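# Lift the carton with both hands and hold it

## Task

Grip the carton between the two hands, raise the whole carton at least three fingers' width above the table, and keep it steady in the air. At the end it must touch nothing but the hands, and no motor of either hand may show moving in hand_stopped_by, or the task fails.

## Robot and tools

Robot and frame. A humanoid upper body on a stand past the table's -x edge (x = 0.18 m) has two arms: left_arm (its own left, on the +y side, with a left hand) and right_arm (-y side, right hand). Results report positions in one scene frame: z = 0 is the table top, +z is up, +x runs away from the robot across the table. The pelvis sits 0.01 to 0.14 m above the table; each shoulder is about 0.28 m higher, 0.06 m toward +x and 0.10 m to its own side. A hand point can be no more than 0.62 m from its shoulder. The body may be rotated or tilted, and printed positions can be off, more so at long reach.

Hand point. Each arm is steered by a point 0.05 m in front of the palm, where index pad and thumb tip meet in a pinch. Its own axes: +z along the straightened fingers (which extend 0.06 to 0.07 m past it), +y out of the palm, +x across the palm toward the little finger on the right hand but toward the thumb on the left hand. A wrist bracket on the little-finger side protrudes 0.03 m past the point along +y and 0.11 m across the palm; it can collide.

Row layout. Every moving command is one row of 28 numbers, each in [-1, 1], for both arms even if one stays still: left_arm dx, dy, dz, rx, ry, rz, then left_gripper little, ring, middle, index, thumb_bend, thumb_turn, force_limit, speed; then the same 14 for right_arm and right_gripper. The first six per arm are an offset, not a pose: a displacement in that hand point's own axes from its measured pose at the start of the action, with 1.0 = 0.6 m or 180 degrees; rx, ry, rz form a single rotation vector. Each control step the command is clipped to 70 mm and 16 degrees from the measured pose, so a large offset may need several actions; the arm continues at most to its last clipped pose. Position wins over orientation if both cannot be met.

Hand numbers are absolute targets. Fingers: +1 straight, -1 fully curled. thumb_bend: +1 straight, -1 fully bent. thumb_turn: +1 beside the palm, -1 in front of it opposing the fingers. A pinch is roughly index -0.22, thumb_bend -0.75, thumb_turn -0.57. force_limit maps -1..+1 linearly to about 0..10 N at the fingertip (0..15 N for the two thumb motors) and only halts closing. speed maps -1..+1 to near zero..full (full travel in 0.6 s); close at -0.9 or below for a soft grip. With the thumb turned fully across, a hand can wrap an object 0.035 to 0.08 m wide; turn the thumb before arriving. There is no 'no change' value: to keep a hand as is, resend the last eight numbers used for it, or before any, its hand_measured six plus hand_force_limit and hand_speed. A motor only starts when its target changes by 0.01 or more; resending the same values keeps a grip. To tighten, raise force_limit and send a target further closed than hand_measured; to loosen, send one more open.

Tools.
execute_actions(actions): a list of actions run in sequence; each action is a table of up to 15 rows, one per 1/30 s step, the last row repeated to fill 15 steps. Every row's offset is taken from the pose at the start of that action, not from the previous row; for a call's first action that is the last reported pose. An empty list just returns the state and images.
move(target, speed, blocking): target is one 28-number row; its offsets count from the last pose a result showed. Each hand point travels in a straight line, both paths finishing together in 0.5 to 10 s; speed is the path's top speed in m/s, 0.002 to 0.5 (default 0.25), turning at up to twice that in rad/s. Paths do not avoid obstacles or the other arm; hands may lag, stray or overshoot speed near full extension. Faster moves and targets deeper past a contact press harder. blocking=false returns after 0.5 s while the arm keeps going; until a result shows it ended, other motion is refused, so use wait or stop.
wait(seconds): 0 to 10, lets the scene run with the last commands held.
stop(): brakes a running move; it needs room.
zoom_image(camera, region): camera is cam_high (672x504), cam_left_wrist or cam_right_wrist (616x616); region [x0, y0, x1, y1] in pixels from the top-left, at most 504 by 504.
show_instructions(): shows reference pages.
finished_scene(scene): ends the current scene, given its number; irreversible, and the goal must still hold.

Results. The state line gives each arm's end_effector_position (m) and end_effector_quat_wxyz. 'Hand target' is the pose the controller now drives toward. hand_measured, hand_stopped_by and hand_load_n list six values in motor order; stopped_by words are moving, target, force, stalled or fault (dead motor). Loads near zero mean a lost grip. A move adds a 'move:' line: done, off_target, moving, held or fault, plus limits (paced = clipped pose; held = steps blocked, after which the arm can surge). 'pose unreachable' means the clearance check altered that arm's command.

Avoid: pushing or knocking anything off the table; dropping or slipping the carton; arms striking or pressing on each other with any part; contact torque reaching joint limits (23.5 N m, wrist pitch and yaw 4.7 N m, held weight included), which halts the arm for 10 s; motors overheating (warning at 90 °C, the arm drops at 120 °C). For an arm meant to stay, send the offset back to its wanted pose first, then zeros.

Each tool is called after "Request:" as name(argument=value, ...) on one line, values as JSON.

## Session

Request:
execute_actions(actions=[])

Scene clock: 0.00 s.
left_arm: end_effector_position=(+0.1186, +0.1548, +0.5329) hand_measured=(+1.000, +1.000, +1.000, +1.000, +1.000, +1.000) hand_load_n=(+0.0, +0.0, +0.0, +0.0, +0.0, +0.0) hand_stopped_by=(target, target, target, target, target, target) hand_force_limit=0.00 hand_speed=-0.80 end_effector_quat_wxyz=(-0.047, +0.032, -0.083, +0.995) | right_arm: end_effector_position=(+0.1737, -0.0900, +0.5178) hand_measured=(+1.000, +1.000, +1.000, +1.000, +1.000, +1.000) hand_load_n=(+0.0, +0.0, +0.0, +0.0, +0.0, +0.0) hand_stopped_by=(target, target, target, target, target, target) hand_force_limit=0.00 hand_speed=-0.80 end_effector_quat_wxyz=(+0.971, -0.167, +0.067, +0.155)
Joint positions: left_arm=[-0.018  0.41   0.358 -0.623 -0.516 -1.041 -0.165] | right_arm=[-0.199 -0.577 -0.075 -0.471  0.547 -1.013  0.246]
Joint velocities: left_arm=[-0.018 -0.003 -0.002  0.002 -0.008  0.     0.   ] | right_arm=[ 0.008 -0.006  0.009  0.    -0.012  0.     0.   ]
Joint torques (N m, as the arm reports them, + toward a larger angle): no reading
Hand target (left_arm): +0.119, +0.155, +0.533; -0.047, +0.032, -0.083, +0.995
Hand target (right_arm): +0.174, -0.090, +0.518; +0.971, -0.167, +0.067, +0.155

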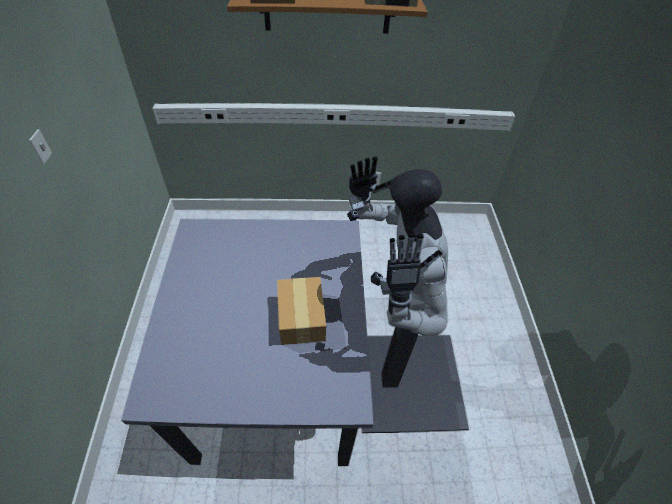

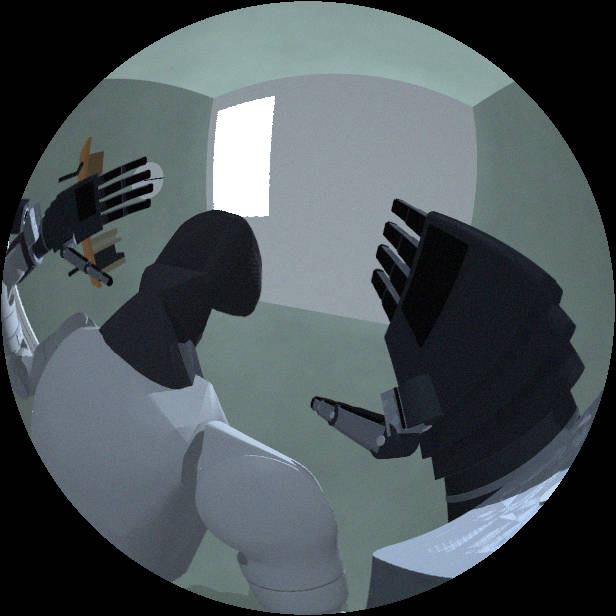

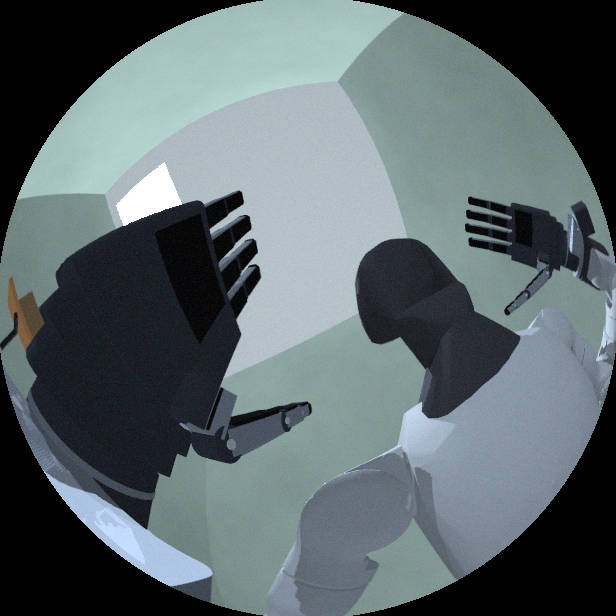

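Request:
move(target=[-0.52,-0.087,-0.55,-0.013,-0.755,-0.077,0.3,0.3,0.3,0.3,1,1,0.6,0,0.433,-0.02,-0.49,0.164,0.718,0.084,0.3,0.3,0.3,0.3,1,1,0.6,0], speed=0.35)

Request:
move(target=[-0.1,0,0.12,0,0,0,0.3,0.3,0.3,0.3,1,1,0.6,0,0.1,0,0.12,0,0,0,0.3,0.3,0.3,0.3,1,1,0.6,0], speed=0.12)

Scene clock: 4.40 s.
left_arm: end_effector_position=(+0.4068, +0.2804, +0.2136) hand_measured=(+0.300, +0.300, +0.300, +0.300, +1.000, +1.000) hand_load_n=(+0.0, +0.0, +0.0, +0.0, +0.0, +0.0) hand_stopped_by=(target, target, target, target, target, target) hand_force_limit=0.60 hand_speed=0.00 end_effector_quat_wxyz=(+0.007, +0.935, -0.000, +0.354) | right_arm: end_effector_position=(+0.3971, -0.1313, +0.1955) hand_measured=(+0.300, +0.300, +0.300, +0.300, +1.000, +1.000) hand_load_n=(+0.0, +0.0, +0.0, +0.0, +0.0, +0.0) hand_stopped_by=(target, target, target, target, target, target) hand_force_limit=0.60 hand_speed=0.00 end_effector_quat_wxyz=(+0.345, -0.016, +0.939, -0.009)
Joint positions: left_arm=[-0.616  1.257 -0.253  0.257 -1.193  0.87  -0.115] | right_arm=[-0.423 -1.116  0.241 -0.349  1.728  0.783 -0.874]
Joint velocities: left_arm=[-0.014 -0.002 -0.006  0.005  0.005  0.     0.   ] | right_arm=[ 0.005 -0.011  0.     0.006  0.005  0.     0.   ]
Joint torques (N m, as the arm reports them, + toward a larger angle): left_arm=[-5.57  4.45  1.9  -0.5   0.33 -0.64 -0.16] | right_arm=[-5.25 -5.17 -2.   -1.43  0.52 -0.66 -0.08]
Hand target (left_arm): +0.407, +0.281, +0.213; +0.006, +0.935, -0.001, +0.353
Hand target (right_arm): +0.397, -0.131, +0.195; +0.342, -0.015, +0.939, -0.008
Off the commanded pose (left_arm): 0.019 m, 2 deg.
Off the commanded pose (right_arm): 0.005 m, 2 deg.
move: off_target (left_arm, right_arm)

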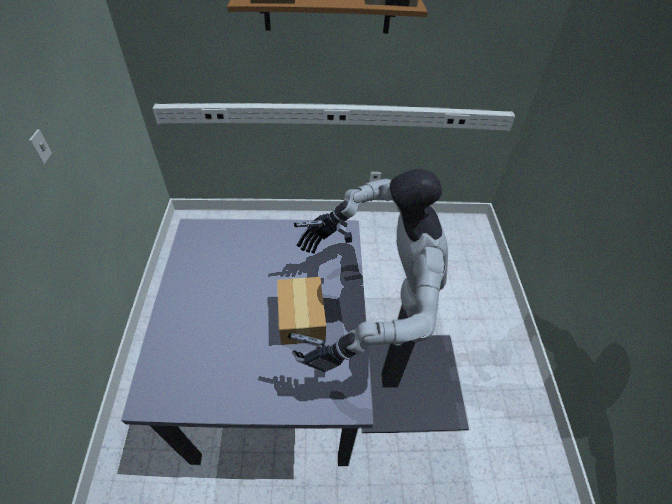

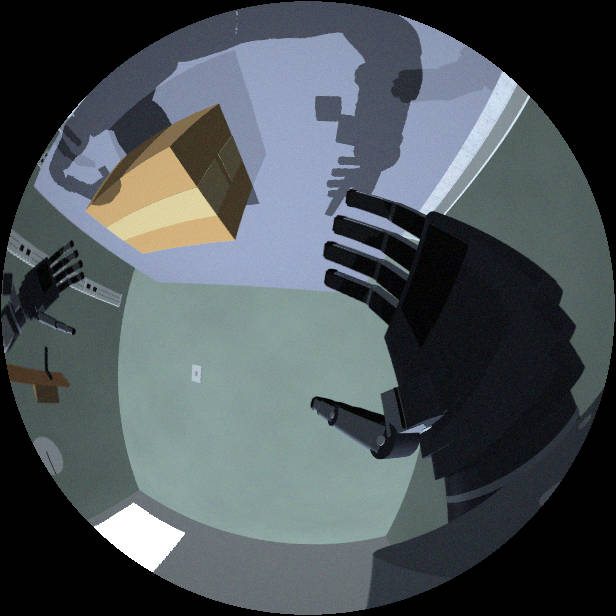

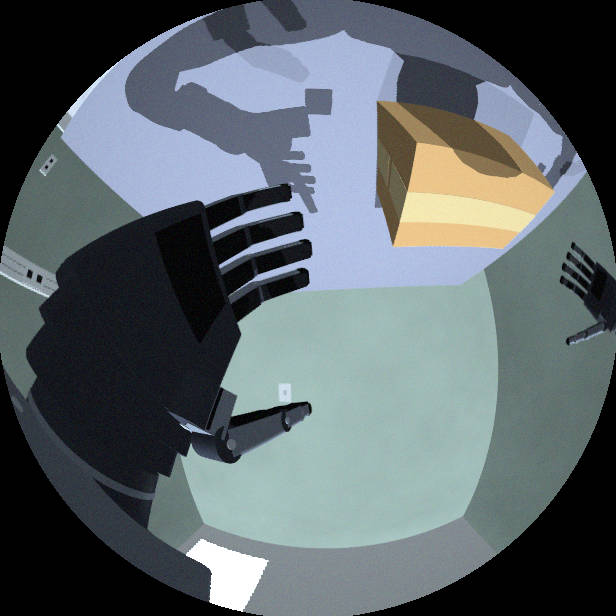

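Scene clock: 5.67 s.
left_arm: end_effector_position=(+0.4099, +0.2849, +0.1177) hand_measured=(+0.300, +0.300, +0.300, +0.300, +1.000, +1.000) hand_load_n=(+0.0, +0.0, +0.0, +0.0, +0.0, +0.0) hand_stopped_by=(target, target, target, target, target, target) hand_force_limit=0.60 hand_speed=0.00 end_effector_quat_wxyz=(+0.005, +0.936, +0.009, +0.353) | right_arm: end_effector_position=(+0.3978, -0.1277, +0.1034) hand_measured=(+0.300, +0.300, +0.300, +0.300, +1.000, +1.000) hand_load_n=(+0.0, +0.0, +0.0, +0.0, +0.0, +0.0) hand_stopped_by=(target, target, target, target, target, target) hand_force_limit=0.60 hand_speed=0.00 end_effector_quat_wxyz=(+0.342, -0.013, +0.940, -0.003)
Joint positions: left_arm=[-0.638  0.959 -0.421  0.669 -0.922  0.505 -0.26 ] | right_arm=[-0.375 -0.87   0.454 -0.044  1.261  0.57  -0.57 ]
Joint velocities: left_arm=[ 0.005  0.    -0.014 -0.003 -0.002  0.     0.   ] | right_arm=[-0.023  0.003  0.006  0.008  0.003  0.     0.   ]
Joint torques (N m, as the arm reports them, + toward a larger angle): left_arm=[-5.72  4.22  1.46 -1.08  0.27 -0.77 -0.17] | right_arm=[-5.21 -4.86 -1.73 -2.01  0.01 -1.01  0.22]
Hand target (left_arm): +0.410, +0.286, +0.117; +0.004, +0.936, +0.007, +0.353
Hand target (right_arm): +0.399, -0.128, +0.104; +0.344, -0.014, +0.939, -0.003
Off the commanded pose (left_arm): 0.006 m, 1 deg.
Off the commanded pose (right_arm): 0.006 m, 1 deg.
move: off_target (left_arm, right_arm)

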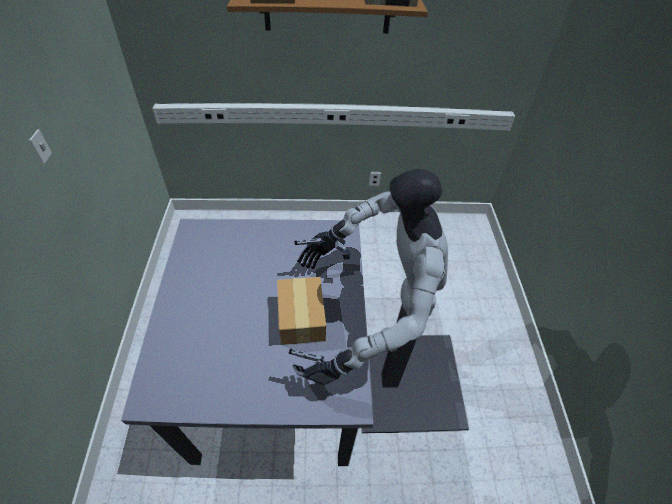

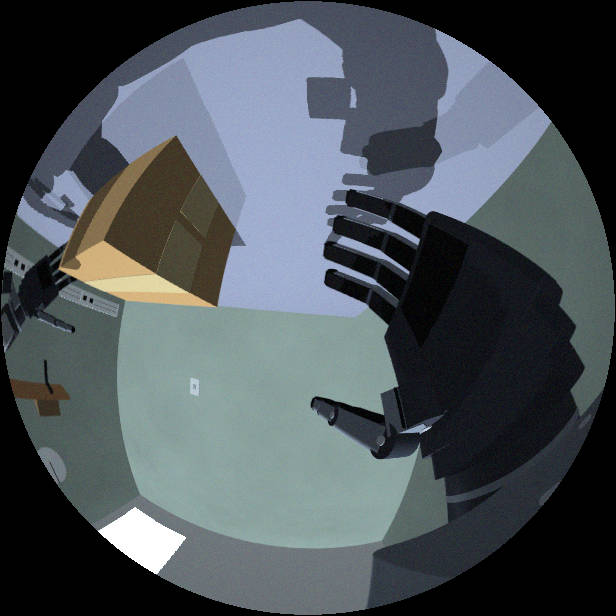

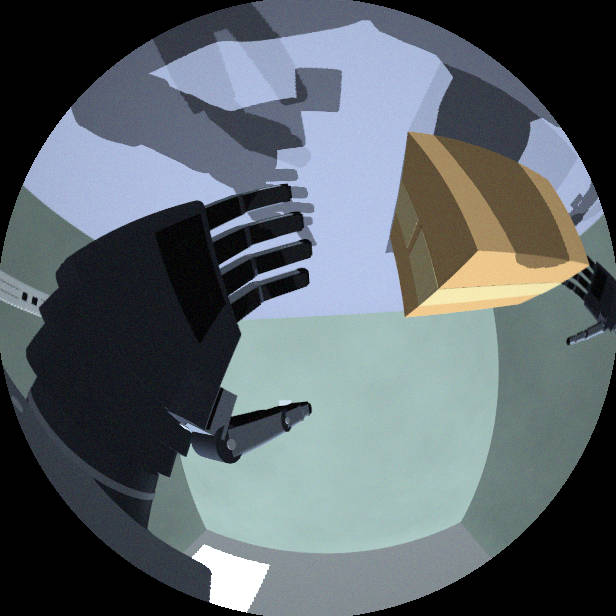

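Request:
move(target=[0,0.23,0.027,0,0,0,0.3,0.3,0.3,0.3,1,1,0.6,0,-0.03,0.2,0.025,0,0,0,0.3,0.3,0.3,0.3,1,1,0.6,0], speed=0.08)

Scene clock: 7.87 s.
left_arm: end_effector_position=(+0.4159, +0.1660, +0.0971) hand_measured=(+0.300, +0.300, +0.300, +0.300, +1.000, +1.000) hand_load_n=(+0.0, +0.0, +1.0, +0.0, +0.0, +0.0) hand_stopped_by=(target, target, target, target, target, target) hand_force_limit=0.60 hand_speed=0.00 end_effector_quat_wxyz=(-0.022, +0.939, +0.010, +0.342) | right_arm: end_effector_position=(+0.4295, -0.0299, +0.1071) hand_measured=(+0.300, +0.300, +0.300, +0.300, +1.000, +1.000) hand_load_n=(+0.0, +0.0, +1.5, +0.0, +0.0, +0.0) hand_stopped_by=(target, target, target, target, target, target) hand_force_limit=0.60 hand_speed=0.00 end_effector_quat_wxyz=(+0.353, -0.001, +0.935, -0.032)
Joint positions: left_arm=[-0.577  0.694 -0.418  0.212 -1.026  0.708  0.394] | right_arm=[-0.657 -0.468  0.593  0.107  1.211  0.61  -0.95 ]
Joint velocities: left_arm=[-0.011 -0.003  0.002 -0.005  0.     0.     0.003] | right_arm=[-0.005  0.017  0.008  0.015 -0.006  0.     0.   ]
Joint torques (N m, as the arm reports them, + toward a larger angle): left_arm=[-6.25  1.15  0.78 -3.71 -0.17 -0.58 -0.54] | right_arm=[-7.23  0.26 -0.38 -3.14  0.51 -0.7   1.39]
Hand target (left_arm): +0.415, +0.148, +0.099; +0.002, +0.939, +0.001, +0.343
Hand target (right_arm): +0.425, -0.010, +0.110; +0.351, -0.011, +0.936, -0.004
Off the commanded pose (left_arm): 0.023 m, 3 deg.
Off the commanded pose (right_arm): 0.026 m, 4 deg.
move: off_target (left_arm, right_arm)

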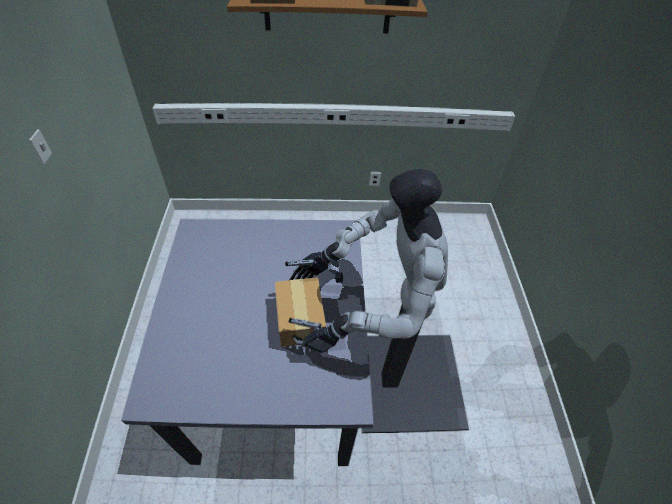

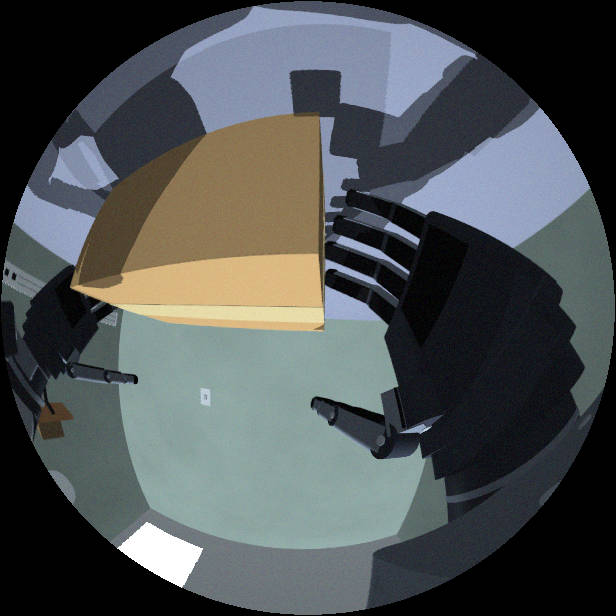

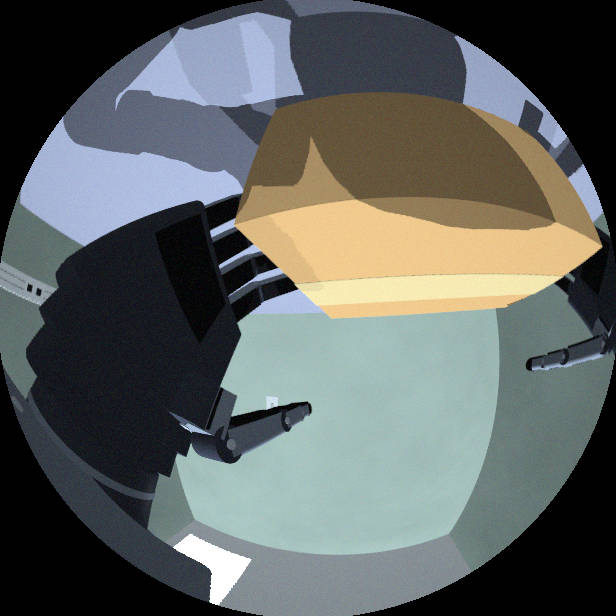

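Close other fingers to contact, squeeze, then lift.

Request:
execute_actions(actions=[[[0.015,0.07,0.012,-0.03,0,0,0,0,0.3,0,1,1,-0.4,-0.7,0,0.07,0,-0.03,0,0,0,0,0.3,0,1,1,-0.4,-0.7]],[[0,0.08,0,-0.04,0,0,0,0,0.3,0,1,1,-0.4,-0.7,0,0.08,0,-0.04,0,0,0,0,0.3,0,1,1,-0.4,-0.7]],[[0.025,0.08,-0.045,-0.04,0,0,0,0,0.3,0,1,1,-0.4,-0.7,-0.025,0.08,-0.045,-0.04,0,0,0,0,0.3,0,1,1,-0.4,-0.7]],[[0.025,0.08,-0.045,-0.04,0,0,0,0,0.3,0,1,1,-0.4,-0.7,-0.025,0.08,-0.045,-0.04,0,0,0,0,0.3,0,1,1,-0.4,-0.7]],[[0.025,0.08,-0.045,-0.04,0,0,0,0,0.3,0,1,1,-0.4,-0.7,-0.025,0.08,-0.045,-0.04,0,0,0,0,0.3,0,1,1,-0.4,-0.7]],[[0.025,0.08,-0.045,-0.04,0,0,0,0,0.3,0,1,1,-0.4,-0.7,-0.025,0.08,-0.045,-0.04,0,0,0,0,0.3,0,1,1,-0.4,-0.7]]])

Request:
wait(seconds=2)

Scene clock: 11.00 s.
left_arm: end_effector_position=(+0.4412, +0.1621, +0.1729) hand_measured=(+0.000, +0.152, +0.300, +0.254, +1.000, +1.000) hand_load_n=(+0.0, +1.5, +4.0, +4.5, +0.0, +0.0) hand_stopped_by=(target, force, target, force, target, target) hand_force_limit=-0.40 hand_speed=-0.70 end_effector_quat_wxyz=(-0.089, +0.935, +0.017, +0.343) | right_arm: end_effector_position=(+0.4764, -0.0217, +0.1618) hand_measured=(+0.154, +0.252, +0.300, +0.170, +1.000, +1.000) hand_load_n=(+9.5, +0.0, +0.0, +1.5, +0.0, +0.0) hand_stopped_by=(force, force, target, force, target, target) hand_force_limit=-0.40 hand_speed=-0.70 end_effector_quat_wxyz=(+0.377, +0.016, +0.922, -0.083)
Joint positions: left_arm=[-0.761  0.612 -0.18   0.02  -1.198  1.163  0.833] | right_arm=[-0.889 -0.337  0.459  0.217  1.203  0.79  -1.136]
Joint velocities: left_arm=[ 0.058 -0.044  0.028  0.    -0.003  0.073  0.003] | right_arm=[ 0.063  0.018  0.002  0.003  0.     0.043 -0.004]
Joint torques (N m, as the arm reports them, + toward a larger angle): left_arm=[-10.48  -1.17   0.92  -7.43  -2.89  -1.35  -1.73] | right_arm=[-12.96   4.21  -0.72  -6.48   2.09  -1.47   3.36]
Hand target (left_arm): +0.433, +0.112, +0.176; -0.016, +0.940, -0.017, +0.341
Hand target (right_arm): +0.464, +0.026, +0.173; +0.377, -0.015, +0.926, -0.017
Off the commanded pose (left_arm): 0.051 m, 9 deg.
Off the commanded pose (right_arm): 0.053 m, 9 deg.

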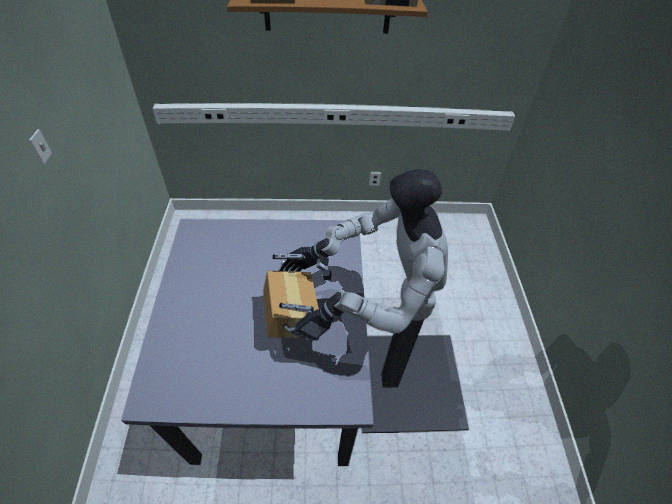

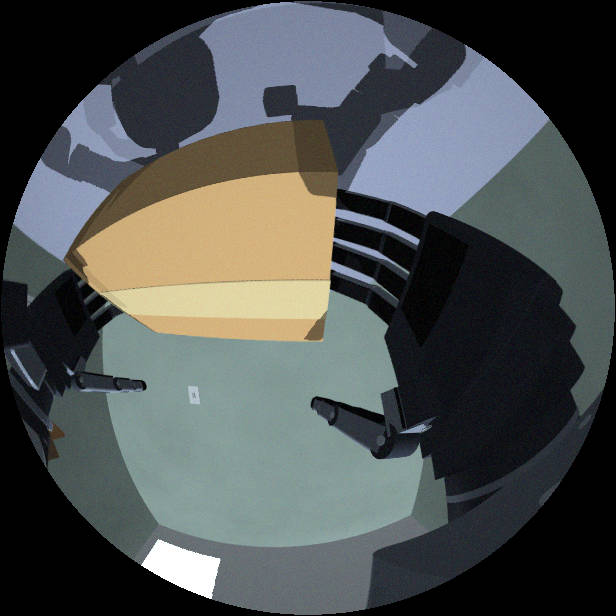

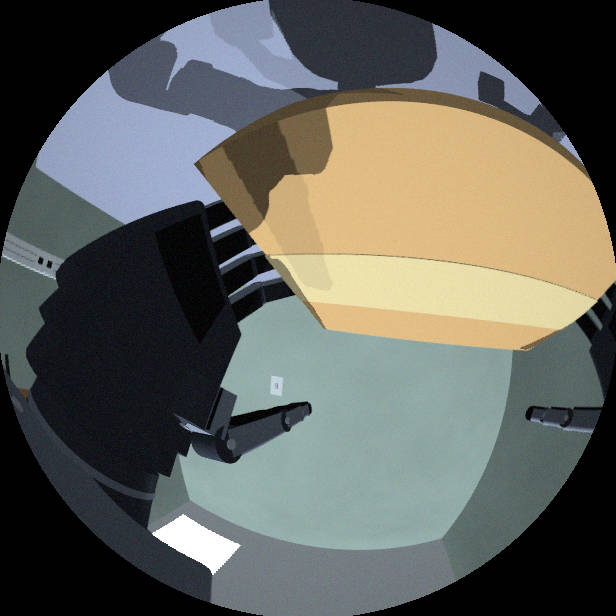

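Scene clock: 13.00 s.
left_arm: end_effector_position=(+0.4401, +0.1616, +0.1716) hand_measured=(+0.000, +0.152, +0.300, +0.254, +1.000, +1.000) hand_load_n=(+0.0, +1.5, +4.0, +4.5, +0.0, +0.0) hand_stopped_by=(target, force, target, force, target, target) hand_force_limit=-0.40 hand_speed=-0.70 end_effector_quat_wxyz=(-0.088, +0.936, +0.017, +0.341) | right_arm: end_effector_position=(+0.4753, -0.0221, +0.1600) hand_measured=(+0.154, +0.252, +0.300, +0.170, +1.000, +1.000) hand_load_n=(+9.0, +0.0, +0.0, +2.0, +0.0, +0.0) hand_stopped_by=(force, force, target, force, target, target) hand_force_limit=-0.40 hand_speed=-0.70 end_effector_quat_wxyz=(+0.375, +0.016, +0.923, -0.084)
Joint positions: left_arm=[-0.758  0.61  -0.178  0.019 -1.198  1.167  0.833] | right_arm=[-0.886 -0.337  0.459  0.217  1.203  0.793 -1.137]
Joint velocities: left_arm=[ 0.003  0.    -0.002 -0.003 -0.003  0.     0.   ] | right_arm=[-0.003  0.015  0.014 -0.014  0.     0.     0.   ]
Joint torques (N m, as the arm reports them, + toward a larger angle): left_arm=[-10.53  -1.13   0.93  -7.37  -2.88  -1.36  -1.75] | right_arm=[-13.05   4.18  -0.74  -6.53   2.07  -1.47   3.38]
Hand target (left_arm): +0.433, +0.112, +0.176; -0.016, +0.940, -0.017, +0.341
Hand target (right_arm): +0.464, +0.026, +0.173; +0.377, -0.015, +0.926, -0.017
Off the commanded pose (left_arm): 0.050 m, 9 deg.
Off the commanded pose (right_arm): 0.053 m, 9 deg.
wait: 2.00 s; at rest by 0.20 s

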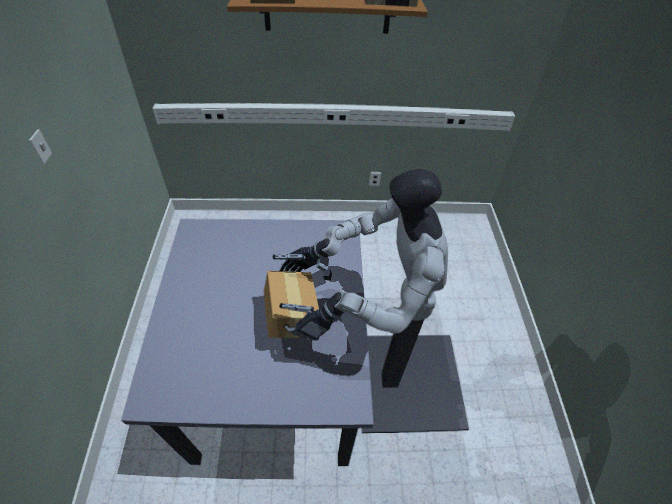

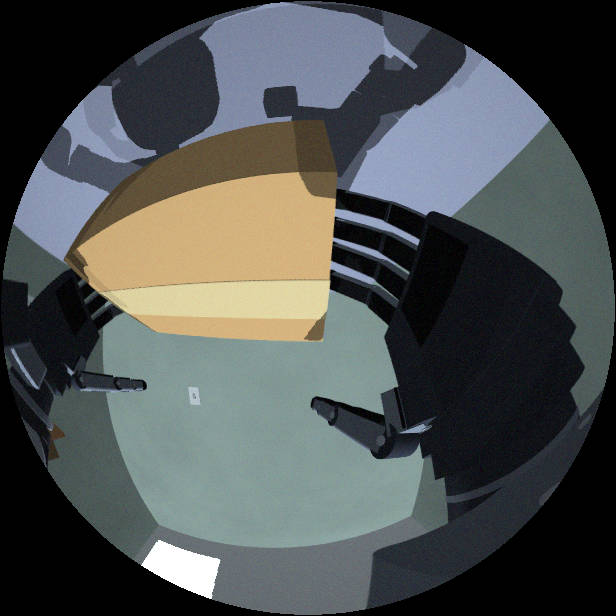

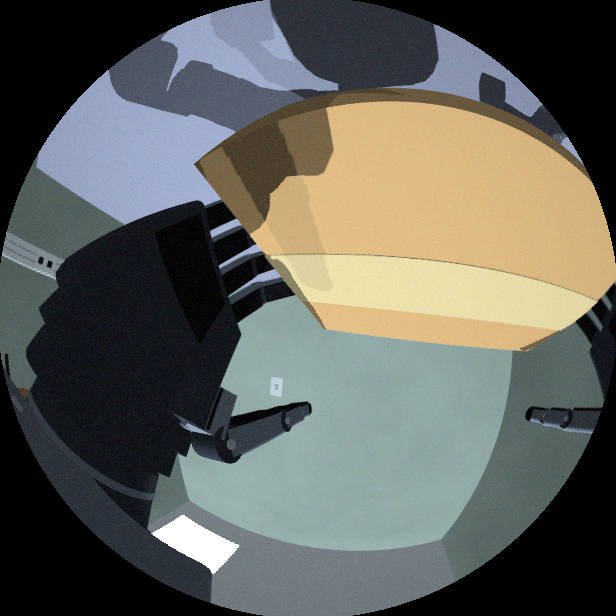

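Request:
execute_actions(actions=[[[0.015,0.08,-0.05,-0.05,0,0,0,0,0.3,0,1,1,-0.4,-0.7,-0.005,0.08,-0.08,-0.05,0,0,0,0,0.3,0,1,1,-0.4,-0.7]],[[0.015,0.08,-0.05,-0.05,0,0,0,0,0.3,0,1,1,-0.4,-0.7,-0.005,0.08,-0.08,-0.05,0,0,0,0,0.3,0,1,1,-0.4,-0.7]],[[0.015,0.08,-0.05,-0.05,0,0,0,0,0.3,0,1,1,-0.4,-0.7,-0.005,0.08,-0.08,-0.05,0,0,0,0,0.3,0,1,1,-0.4,-0.7]],[[0.015,0.08,-0.05,-0.05,0,0,0,0,0.3,0,1,1,-0.4,-0.7,-0.005,0.08,-0.07,-0.05,0,0,0,0,0.3,0,1,1,-0.4,-0.7]]])

Request:
wait(seconds=2)

Scene clock: 18.77 s.
left_arm: end_effector_position=(+0.4290, +0.1762, +0.2284) hand_measured=(+0.000, +0.154, +0.300, +0.254, +1.000, +1.000) hand_load_n=(+1.5, +13.5, +0.0, +0.0, +0.0, +0.0) hand_stopped_by=(target, force, target, force, target, target) hand_force_limit=-0.40 hand_speed=-0.70 end_effector_quat_wxyz=(-0.122, +0.933, +0.059, +0.334) | right_arm: end_effector_position=(+0.4457, -0.0141, +0.2496) hand_measured=(+0.154, +0.254, +0.300, +0.170, +1.000, +1.000) hand_load_n=(+13.0, +2.5, +0.0, +0.0, +0.0, +0.0) hand_stopped_by=(force, force, target, force, target, target) hand_force_limit=-0.40 hand_speed=-0.70 end_effector_quat_wxyz=(+0.423, +0.062, +0.901, -0.073)
Joint positions: left_arm=[-0.865  0.412  0.218 -0.032 -1.697  1.581  1.615] | right_arm=[-0.819 -0.093  0.135 -0.244  1.303  1.141 -1.629]
Joint velocities: left_arm=[ 0.006 -0.003 -0.055  0.04  -0.12   0.     0.   ] | right_arm=[ 0.086  0.356 -0.428 -0.049 -0.345  0.504  0.   ]
Joint torques (N m, as the arm reports them, + toward a larger angle): left_arm=[-12.24  -2.44  -0.69  -5.38  -5.39  -0.91  -0.26] | right_arm=[-12.17   7.9    2.61  -5.76   4.74  -1.11   0.69]
Hand target (left_arm): +0.427, +0.121, +0.237; -0.049, +0.937, +0.016, +0.345
Hand target (right_arm): +0.427, +0.037, +0.260; +0.419, +0.019, +0.908, -0.005
Off the commanded pose (left_arm): 0.057 m, 9 deg.
Off the commanded pose (right_arm): 0.060 m, 9 deg.
joint sent to its limit (left arm) — the command would take joint 7 (wrist yaw) past its upper limit, so that joint was sent only as far as its limit.
joint sent to its limit (right arm) — the command would take joint 2 (shoulder roll) past its upper limit and joint 7 (wrist yaw) past its lower limit, so those joints were sent only as far as their limits.

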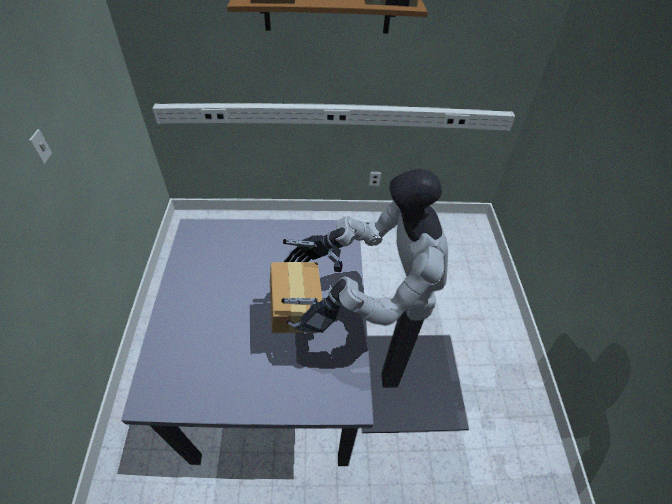

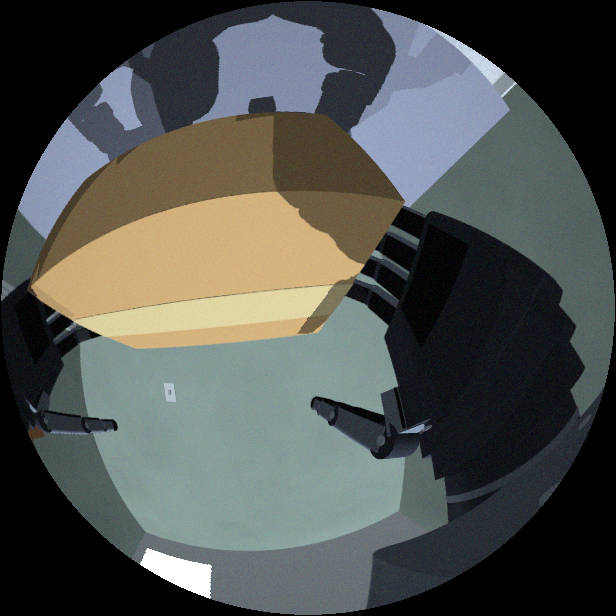

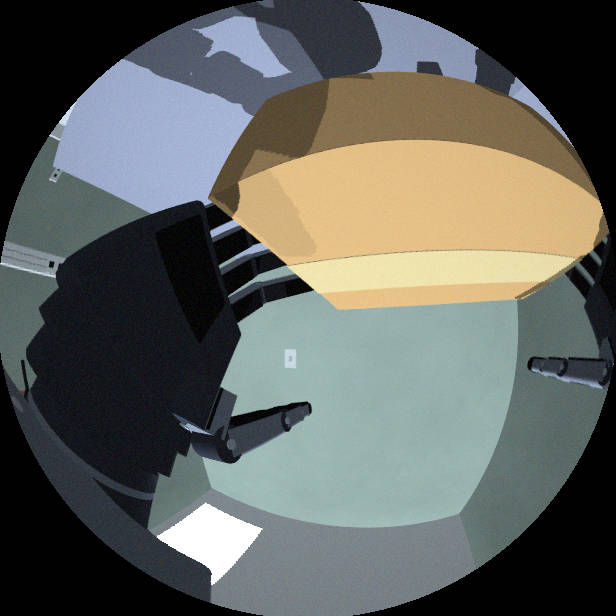

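Scene clock: 20.77 s.
left_arm: end_effector_position=(+0.4289, +0.1760, +0.2279) hand_measured=(+0.000, +0.154, +0.300, +0.254, +1.000, +1.000) hand_load_n=(+1.5, +13.5, +0.0, +0.0, +0.0, +0.0) hand_stopped_by=(target, force, target, force, target, target) hand_force_limit=-0.40 hand_speed=-0.70 end_effector_quat_wxyz=(-0.121, +0.933, +0.059, +0.333) | right_arm: end_effector_position=(+0.4451, -0.0145, +0.2495) hand_measured=(+0.154, +0.254, +0.300, +0.170, +1.000, +1.000) hand_load_n=(+13.0, +2.5, +0.0, +0.0, +0.0, +0.0) hand_stopped_by=(force, force, target, force, target, target) hand_force_limit=-0.40 hand_speed=-0.70 end_effector_quat_wxyz=(+0.422, +0.063, +0.901, -0.074)
Joint positions: left_arm=[-0.865  0.413  0.215 -0.03  -1.699  1.58   1.615] | right_arm=[-0.816 -0.07   0.112 -0.249  1.285  1.17  -1.629]
Joint velocities: left_arm=[-0.017  0.     0.     0.003  0.009  0.     0.   ] | right_arm=[ 0.008 -0.005 -0.003  0.021 -0.005  0.     0.   ]
Joint torques (N m, as the arm reports them, + toward a larger angle): left_arm=[-12.24  -2.68  -0.61  -5.37  -5.58  -0.91  -0.26] | right_arm=[-12.17   7.61   2.68  -5.26   4.81  -1.07   0.67]
Hand target (left_arm): +0.427, +0.121, +0.237; -0.049, +0.937, +0.016, +0.345
Hand target (right_arm): +0.427, +0.037, +0.260; +0.419, +0.019, +0.908, -0.005
Off the commanded pose (left_arm): 0.056 m, 9 deg.
Off the commanded pose (right_arm): 0.060 m, 9 deg.
wait: 2.00 s; at rest by 0.17 s

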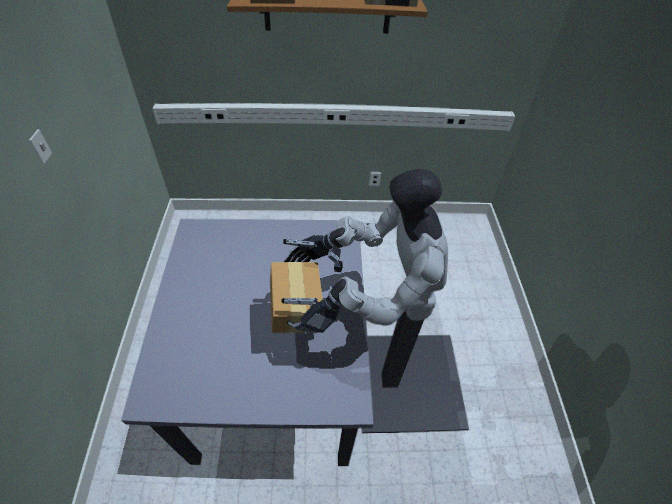

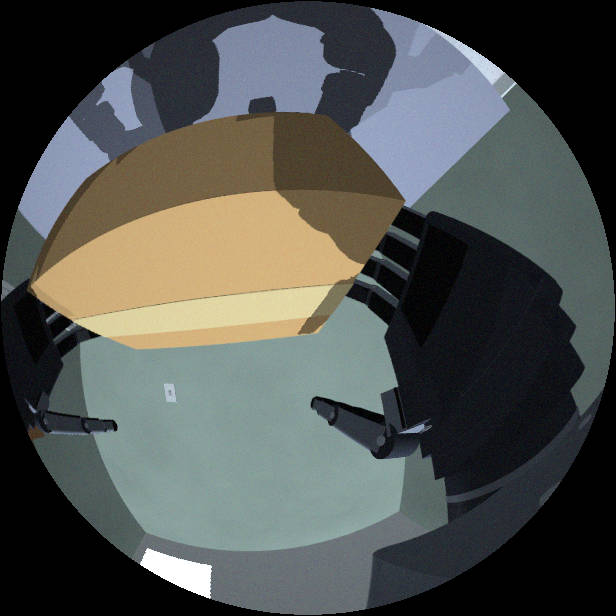

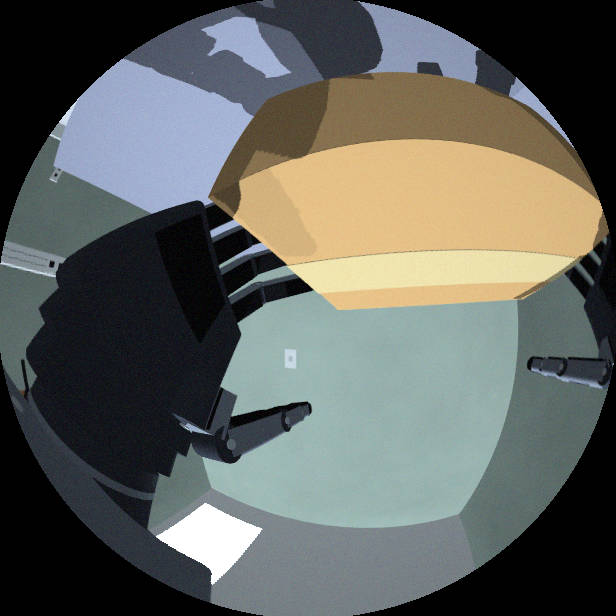

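Request:
finished_scene(scene=2)

The scene is finished: the task was done.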